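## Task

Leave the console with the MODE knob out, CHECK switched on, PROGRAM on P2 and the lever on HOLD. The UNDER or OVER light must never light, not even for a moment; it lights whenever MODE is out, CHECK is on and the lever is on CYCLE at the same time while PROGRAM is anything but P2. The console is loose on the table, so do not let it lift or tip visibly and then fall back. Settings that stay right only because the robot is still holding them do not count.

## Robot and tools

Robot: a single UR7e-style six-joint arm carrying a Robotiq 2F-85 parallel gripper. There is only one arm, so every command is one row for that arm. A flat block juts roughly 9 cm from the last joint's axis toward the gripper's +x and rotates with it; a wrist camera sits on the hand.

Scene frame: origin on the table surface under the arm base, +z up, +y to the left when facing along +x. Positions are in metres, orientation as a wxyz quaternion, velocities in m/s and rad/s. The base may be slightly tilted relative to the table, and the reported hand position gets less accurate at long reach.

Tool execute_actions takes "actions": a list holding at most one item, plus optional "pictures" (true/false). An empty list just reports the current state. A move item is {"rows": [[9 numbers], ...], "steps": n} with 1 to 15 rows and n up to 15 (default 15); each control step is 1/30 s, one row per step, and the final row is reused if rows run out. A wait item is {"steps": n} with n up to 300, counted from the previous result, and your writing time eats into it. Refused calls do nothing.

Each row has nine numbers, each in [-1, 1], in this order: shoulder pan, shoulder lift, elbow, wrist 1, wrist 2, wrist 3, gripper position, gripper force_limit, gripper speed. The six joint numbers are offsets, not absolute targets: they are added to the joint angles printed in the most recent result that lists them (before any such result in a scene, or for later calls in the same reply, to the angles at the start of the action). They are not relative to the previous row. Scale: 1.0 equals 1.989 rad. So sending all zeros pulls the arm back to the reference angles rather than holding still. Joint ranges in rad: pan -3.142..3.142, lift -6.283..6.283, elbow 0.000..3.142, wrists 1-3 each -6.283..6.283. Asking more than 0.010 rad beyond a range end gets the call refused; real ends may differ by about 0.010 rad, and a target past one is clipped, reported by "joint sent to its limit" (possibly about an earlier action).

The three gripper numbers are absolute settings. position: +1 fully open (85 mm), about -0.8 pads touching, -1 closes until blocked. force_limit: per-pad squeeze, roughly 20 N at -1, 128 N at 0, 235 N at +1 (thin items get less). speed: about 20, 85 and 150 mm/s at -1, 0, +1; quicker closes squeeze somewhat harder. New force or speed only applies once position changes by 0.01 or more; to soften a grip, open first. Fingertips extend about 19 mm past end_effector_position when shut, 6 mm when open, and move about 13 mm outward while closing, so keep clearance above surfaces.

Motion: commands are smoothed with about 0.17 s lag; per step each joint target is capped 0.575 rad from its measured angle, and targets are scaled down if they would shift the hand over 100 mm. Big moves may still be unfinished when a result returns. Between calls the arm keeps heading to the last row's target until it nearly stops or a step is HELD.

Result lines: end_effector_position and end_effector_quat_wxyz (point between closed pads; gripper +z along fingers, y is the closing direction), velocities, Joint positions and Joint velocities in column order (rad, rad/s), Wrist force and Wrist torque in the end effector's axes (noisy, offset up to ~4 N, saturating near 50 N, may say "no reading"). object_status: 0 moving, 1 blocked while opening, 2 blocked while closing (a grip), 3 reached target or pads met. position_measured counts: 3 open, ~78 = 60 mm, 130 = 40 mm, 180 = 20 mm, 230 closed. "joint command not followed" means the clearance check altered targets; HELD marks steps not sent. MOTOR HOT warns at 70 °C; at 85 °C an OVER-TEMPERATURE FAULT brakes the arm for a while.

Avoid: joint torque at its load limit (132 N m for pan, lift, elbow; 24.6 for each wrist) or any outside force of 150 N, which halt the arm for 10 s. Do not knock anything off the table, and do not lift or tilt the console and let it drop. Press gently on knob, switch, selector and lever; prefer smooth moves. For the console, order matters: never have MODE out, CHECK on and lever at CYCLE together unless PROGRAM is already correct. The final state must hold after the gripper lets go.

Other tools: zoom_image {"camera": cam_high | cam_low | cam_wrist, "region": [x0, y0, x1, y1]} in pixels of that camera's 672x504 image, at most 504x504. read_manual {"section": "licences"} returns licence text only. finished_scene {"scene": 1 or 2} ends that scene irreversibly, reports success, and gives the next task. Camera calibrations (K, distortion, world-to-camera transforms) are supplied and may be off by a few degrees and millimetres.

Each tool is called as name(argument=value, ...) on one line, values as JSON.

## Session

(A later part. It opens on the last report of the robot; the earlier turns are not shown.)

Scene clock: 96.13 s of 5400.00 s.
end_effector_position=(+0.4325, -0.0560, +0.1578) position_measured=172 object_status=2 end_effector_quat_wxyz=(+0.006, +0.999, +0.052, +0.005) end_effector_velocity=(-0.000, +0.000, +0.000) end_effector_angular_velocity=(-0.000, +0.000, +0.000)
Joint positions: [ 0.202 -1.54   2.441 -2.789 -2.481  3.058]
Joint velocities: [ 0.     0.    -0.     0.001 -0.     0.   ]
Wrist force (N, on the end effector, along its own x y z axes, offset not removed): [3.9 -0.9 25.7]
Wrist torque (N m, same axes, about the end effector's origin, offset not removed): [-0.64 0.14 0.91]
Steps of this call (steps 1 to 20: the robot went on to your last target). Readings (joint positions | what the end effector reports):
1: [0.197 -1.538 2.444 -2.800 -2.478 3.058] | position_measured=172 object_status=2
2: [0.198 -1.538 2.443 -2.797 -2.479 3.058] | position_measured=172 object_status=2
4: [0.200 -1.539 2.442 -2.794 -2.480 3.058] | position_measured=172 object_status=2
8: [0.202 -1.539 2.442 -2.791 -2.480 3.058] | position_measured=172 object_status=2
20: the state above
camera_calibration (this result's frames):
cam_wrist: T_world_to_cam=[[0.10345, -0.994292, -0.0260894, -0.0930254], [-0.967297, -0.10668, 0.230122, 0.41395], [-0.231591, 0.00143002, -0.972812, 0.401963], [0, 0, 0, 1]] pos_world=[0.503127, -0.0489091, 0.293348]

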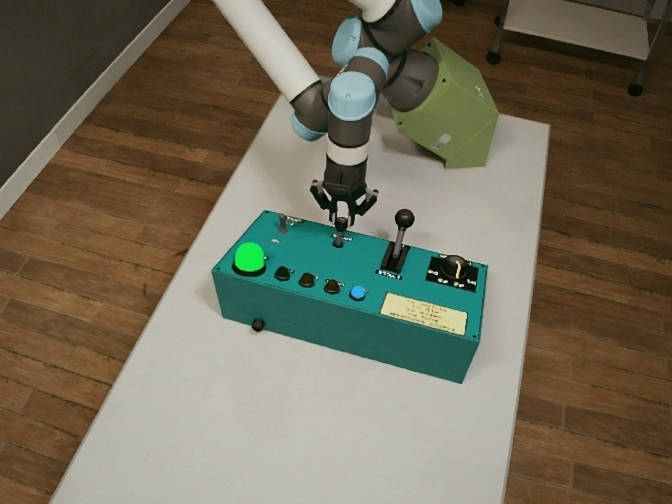

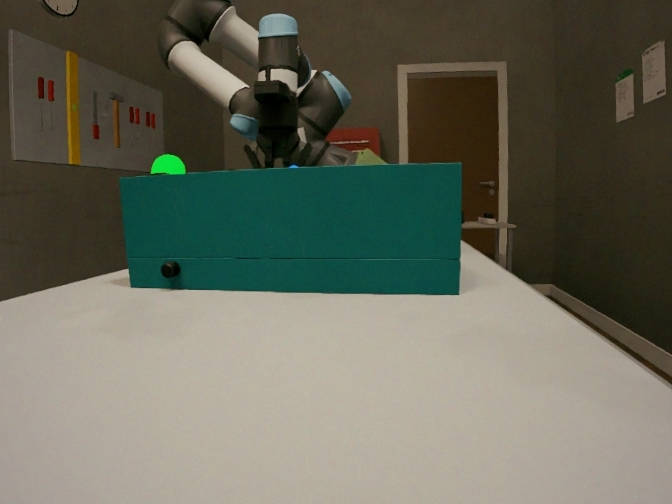

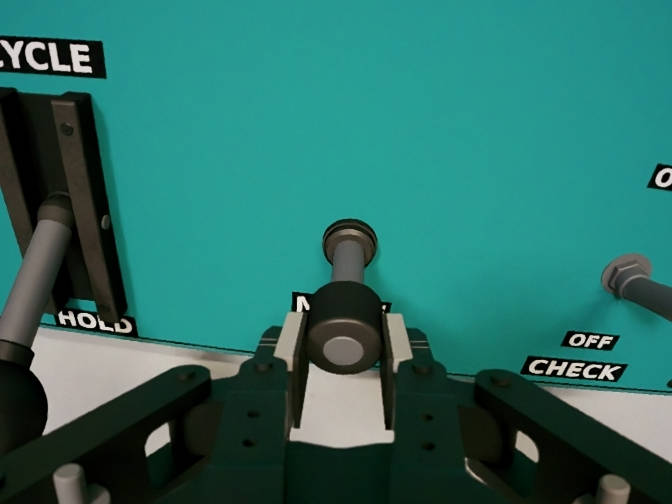

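execute_actions(actions=[{"rows":[[0,0,0,0,0,0,1,-0.5,0]],"steps":15}], pictures=false)

execute_actions(actions=[{"rows":[[0.03,-0.013,-0.018,0.06,-0.014,0,1,-0.5,0]],"steps":15}], pictures=false)

execute_actions(actions=[{"steps":15}])

Scene clock: 101.00 s of 5400.00 s.
end_effector_position=(+0.4325, -0.0560, +0.1579) position_measured=80 object_status=0 end_effector_quat_wxyz=(+0.006, +0.999, +0.053, +0.005) end_effector_velocity=(-0.000, +0.000, +0.000) end_effector_angular_velocity=(+0.000, +0.000, +0.000)
Joint positions: [ 0.202 -1.54   2.441 -2.789 -2.481  3.058]
Joint velocities: [ 0.     0.    -0.     0.001 -0.     0.   ]
Wrist force (N, on the end effector, along its own x y z axes, offset not removed): [0.2 0.9 -0.4]
Wrist torque (N m, same axes, about the end effector's origin, offset not removed): [0.12 0.04 0.07]
Steps of this call (steps 1 to 15: the robot went on to your last target; steps 16 to 90: nothing new was sent; then 1.37 s passed at rest; steps 91 to 105: all 15 steps of this action). Readings (joint positions | what the end effector reports):
91: [0.202 -1.540 2.441 -2.789 -2.481 3.058] | position_measured=172 object_status=0
92: [0.202 -1.540 2.441 -2.789 -2.481 3.058] | position_measured=172 object_status=0
94: [0.202 -1.540 2.441 -2.789 -2.481 3.058] | position_measured=161 object_status=0
98: [0.202 -1.540 2.441 -2.789 -2.481 3.058] | position_measured=132 object_status=0
105: the state above

Scene clock: 101.50 s of 5400.00 s.
end_effector_position=(+0.4389, -0.0530, +0.1801) position_measured=3 object_status=0 end_effector_quat_wxyz=(+0.012, +0.996, +0.092, +0.010) end_effector_velocity=(+0.001, +0.000, +0.004) end_effector_angular_velocity=(-0.002, -0.001, +0.016)
Joint positions: [ 0.261 -1.565  2.406 -2.673 -2.508  3.058]
Joint velocities: [ 0.011 -0.005 -0.007  0.025 -0.005  0.   ]
Wrist force (N, on the end effector, along its own x y z axes, offset not removed): [2.1 3.2 1.7]
Wrist torque (N m, same axes, about the end effector's origin, offset not removed): [0.39 -0.29 0.04]
Steps of this call (steps 1 to 15: all 15 steps of this action). Readings (joint positions | what the end effector reports):
1: [0.203 -1.540 2.440 -2.788 -2.481 3.058] | position_measured=72 object_status=0
2: [0.210 -1.544 2.435 -2.780 -2.486 3.058] | position_measured=64 object_status=0
4: [0.231 -1.553 2.423 -2.738 -2.495 3.058] | position_measured=49 object_status=0
8: [0.252 -1.562 2.411 -2.691 -2.504 3.058] | position_measured=19 object_status=0
15: the state above

Scene clock: 102.00 s of 5400.00 s.
end_effector_position=(+0.4389, -0.0529, +0.1806) position_measured=3 object_status=3 end_effector_quat_wxyz=(+0.012, +0.996, +0.093, +0.010) end_effector_velocity=(-0.000, -0.000, -0.000) end_effector_angular_velocity=(-0.001, +0.001, +0.002)
Joint positions: [ 0.262 -1.566  2.405 -2.67  -2.509  3.058]
Joint velocities: [-0.001  0.     0.     0.001 -0.    -0.002]
Wrist force (N, on the end effector, along its own x y z axes, offset not removed): [0.7 -1.6 -0.3]
Wrist torque (N m, same axes, about the end effector's origin, offset not removed): [-0.25 -0.10 -0.05]
Steps of this call (steps 1 to 15: the robot went on to your last target). Readings (joint positions | what the end effector reports):
1: [0.261 -1.565 2.406 -2.672 -2.508 3.058] | position_measured=3 object_status=0
2: [0.261 -1.565 2.406 -2.671 -2.508 3.058] | position_measured=3 object_status=0
4: [0.262 -1.566 2.406 -2.671 -2.508 3.058] | position_measured=3 object_status=0
8: [0.262 -1.566 2.405 -2.670 -2.509 3.058] | position_measured=3 object_status=3
15: the state above
The arm was judged still, so your last target was given up. Only a new action makes it travel on or press farther. Fingers that are still opening or closing keep moving.
camera_calibration (this result's frames):
cam_wrist: T_world_to_cam=[[0.18333, -0.982961, -0.0133084, -0.126778], [-0.958009, -0.181679, 0.221836, 0.408746], [-0.220474, -0.0279195, -0.974993, 0.419571], [0, 0, 0, 1]] pos_world=[0.50733, -0.0386432, 0.316717]

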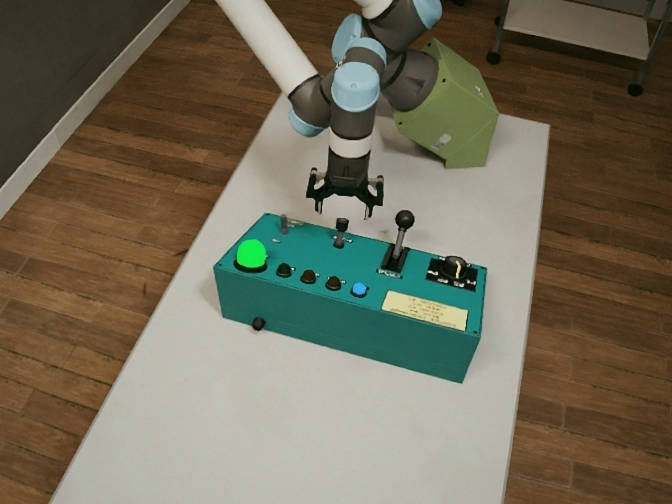

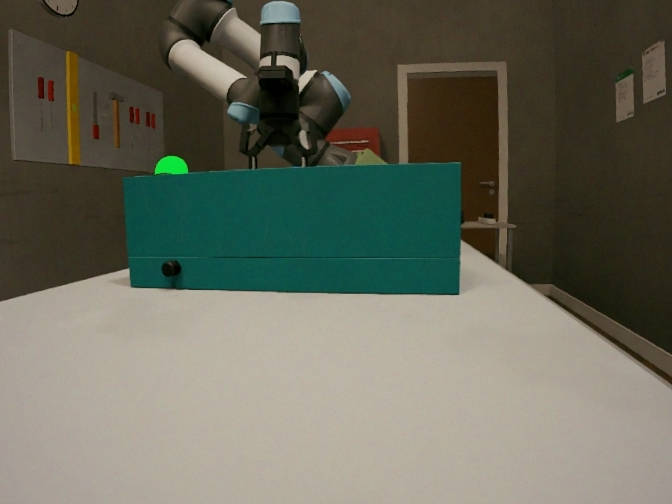

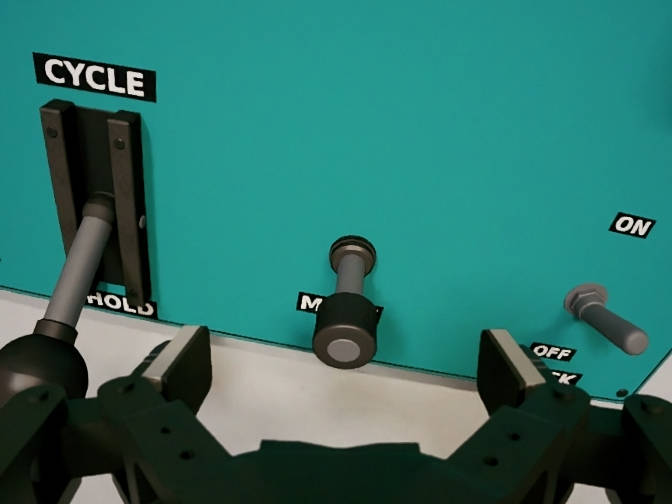

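The green lamp stays lit after release.

finished_scene(scene=2)

The scene is finished: the task was done.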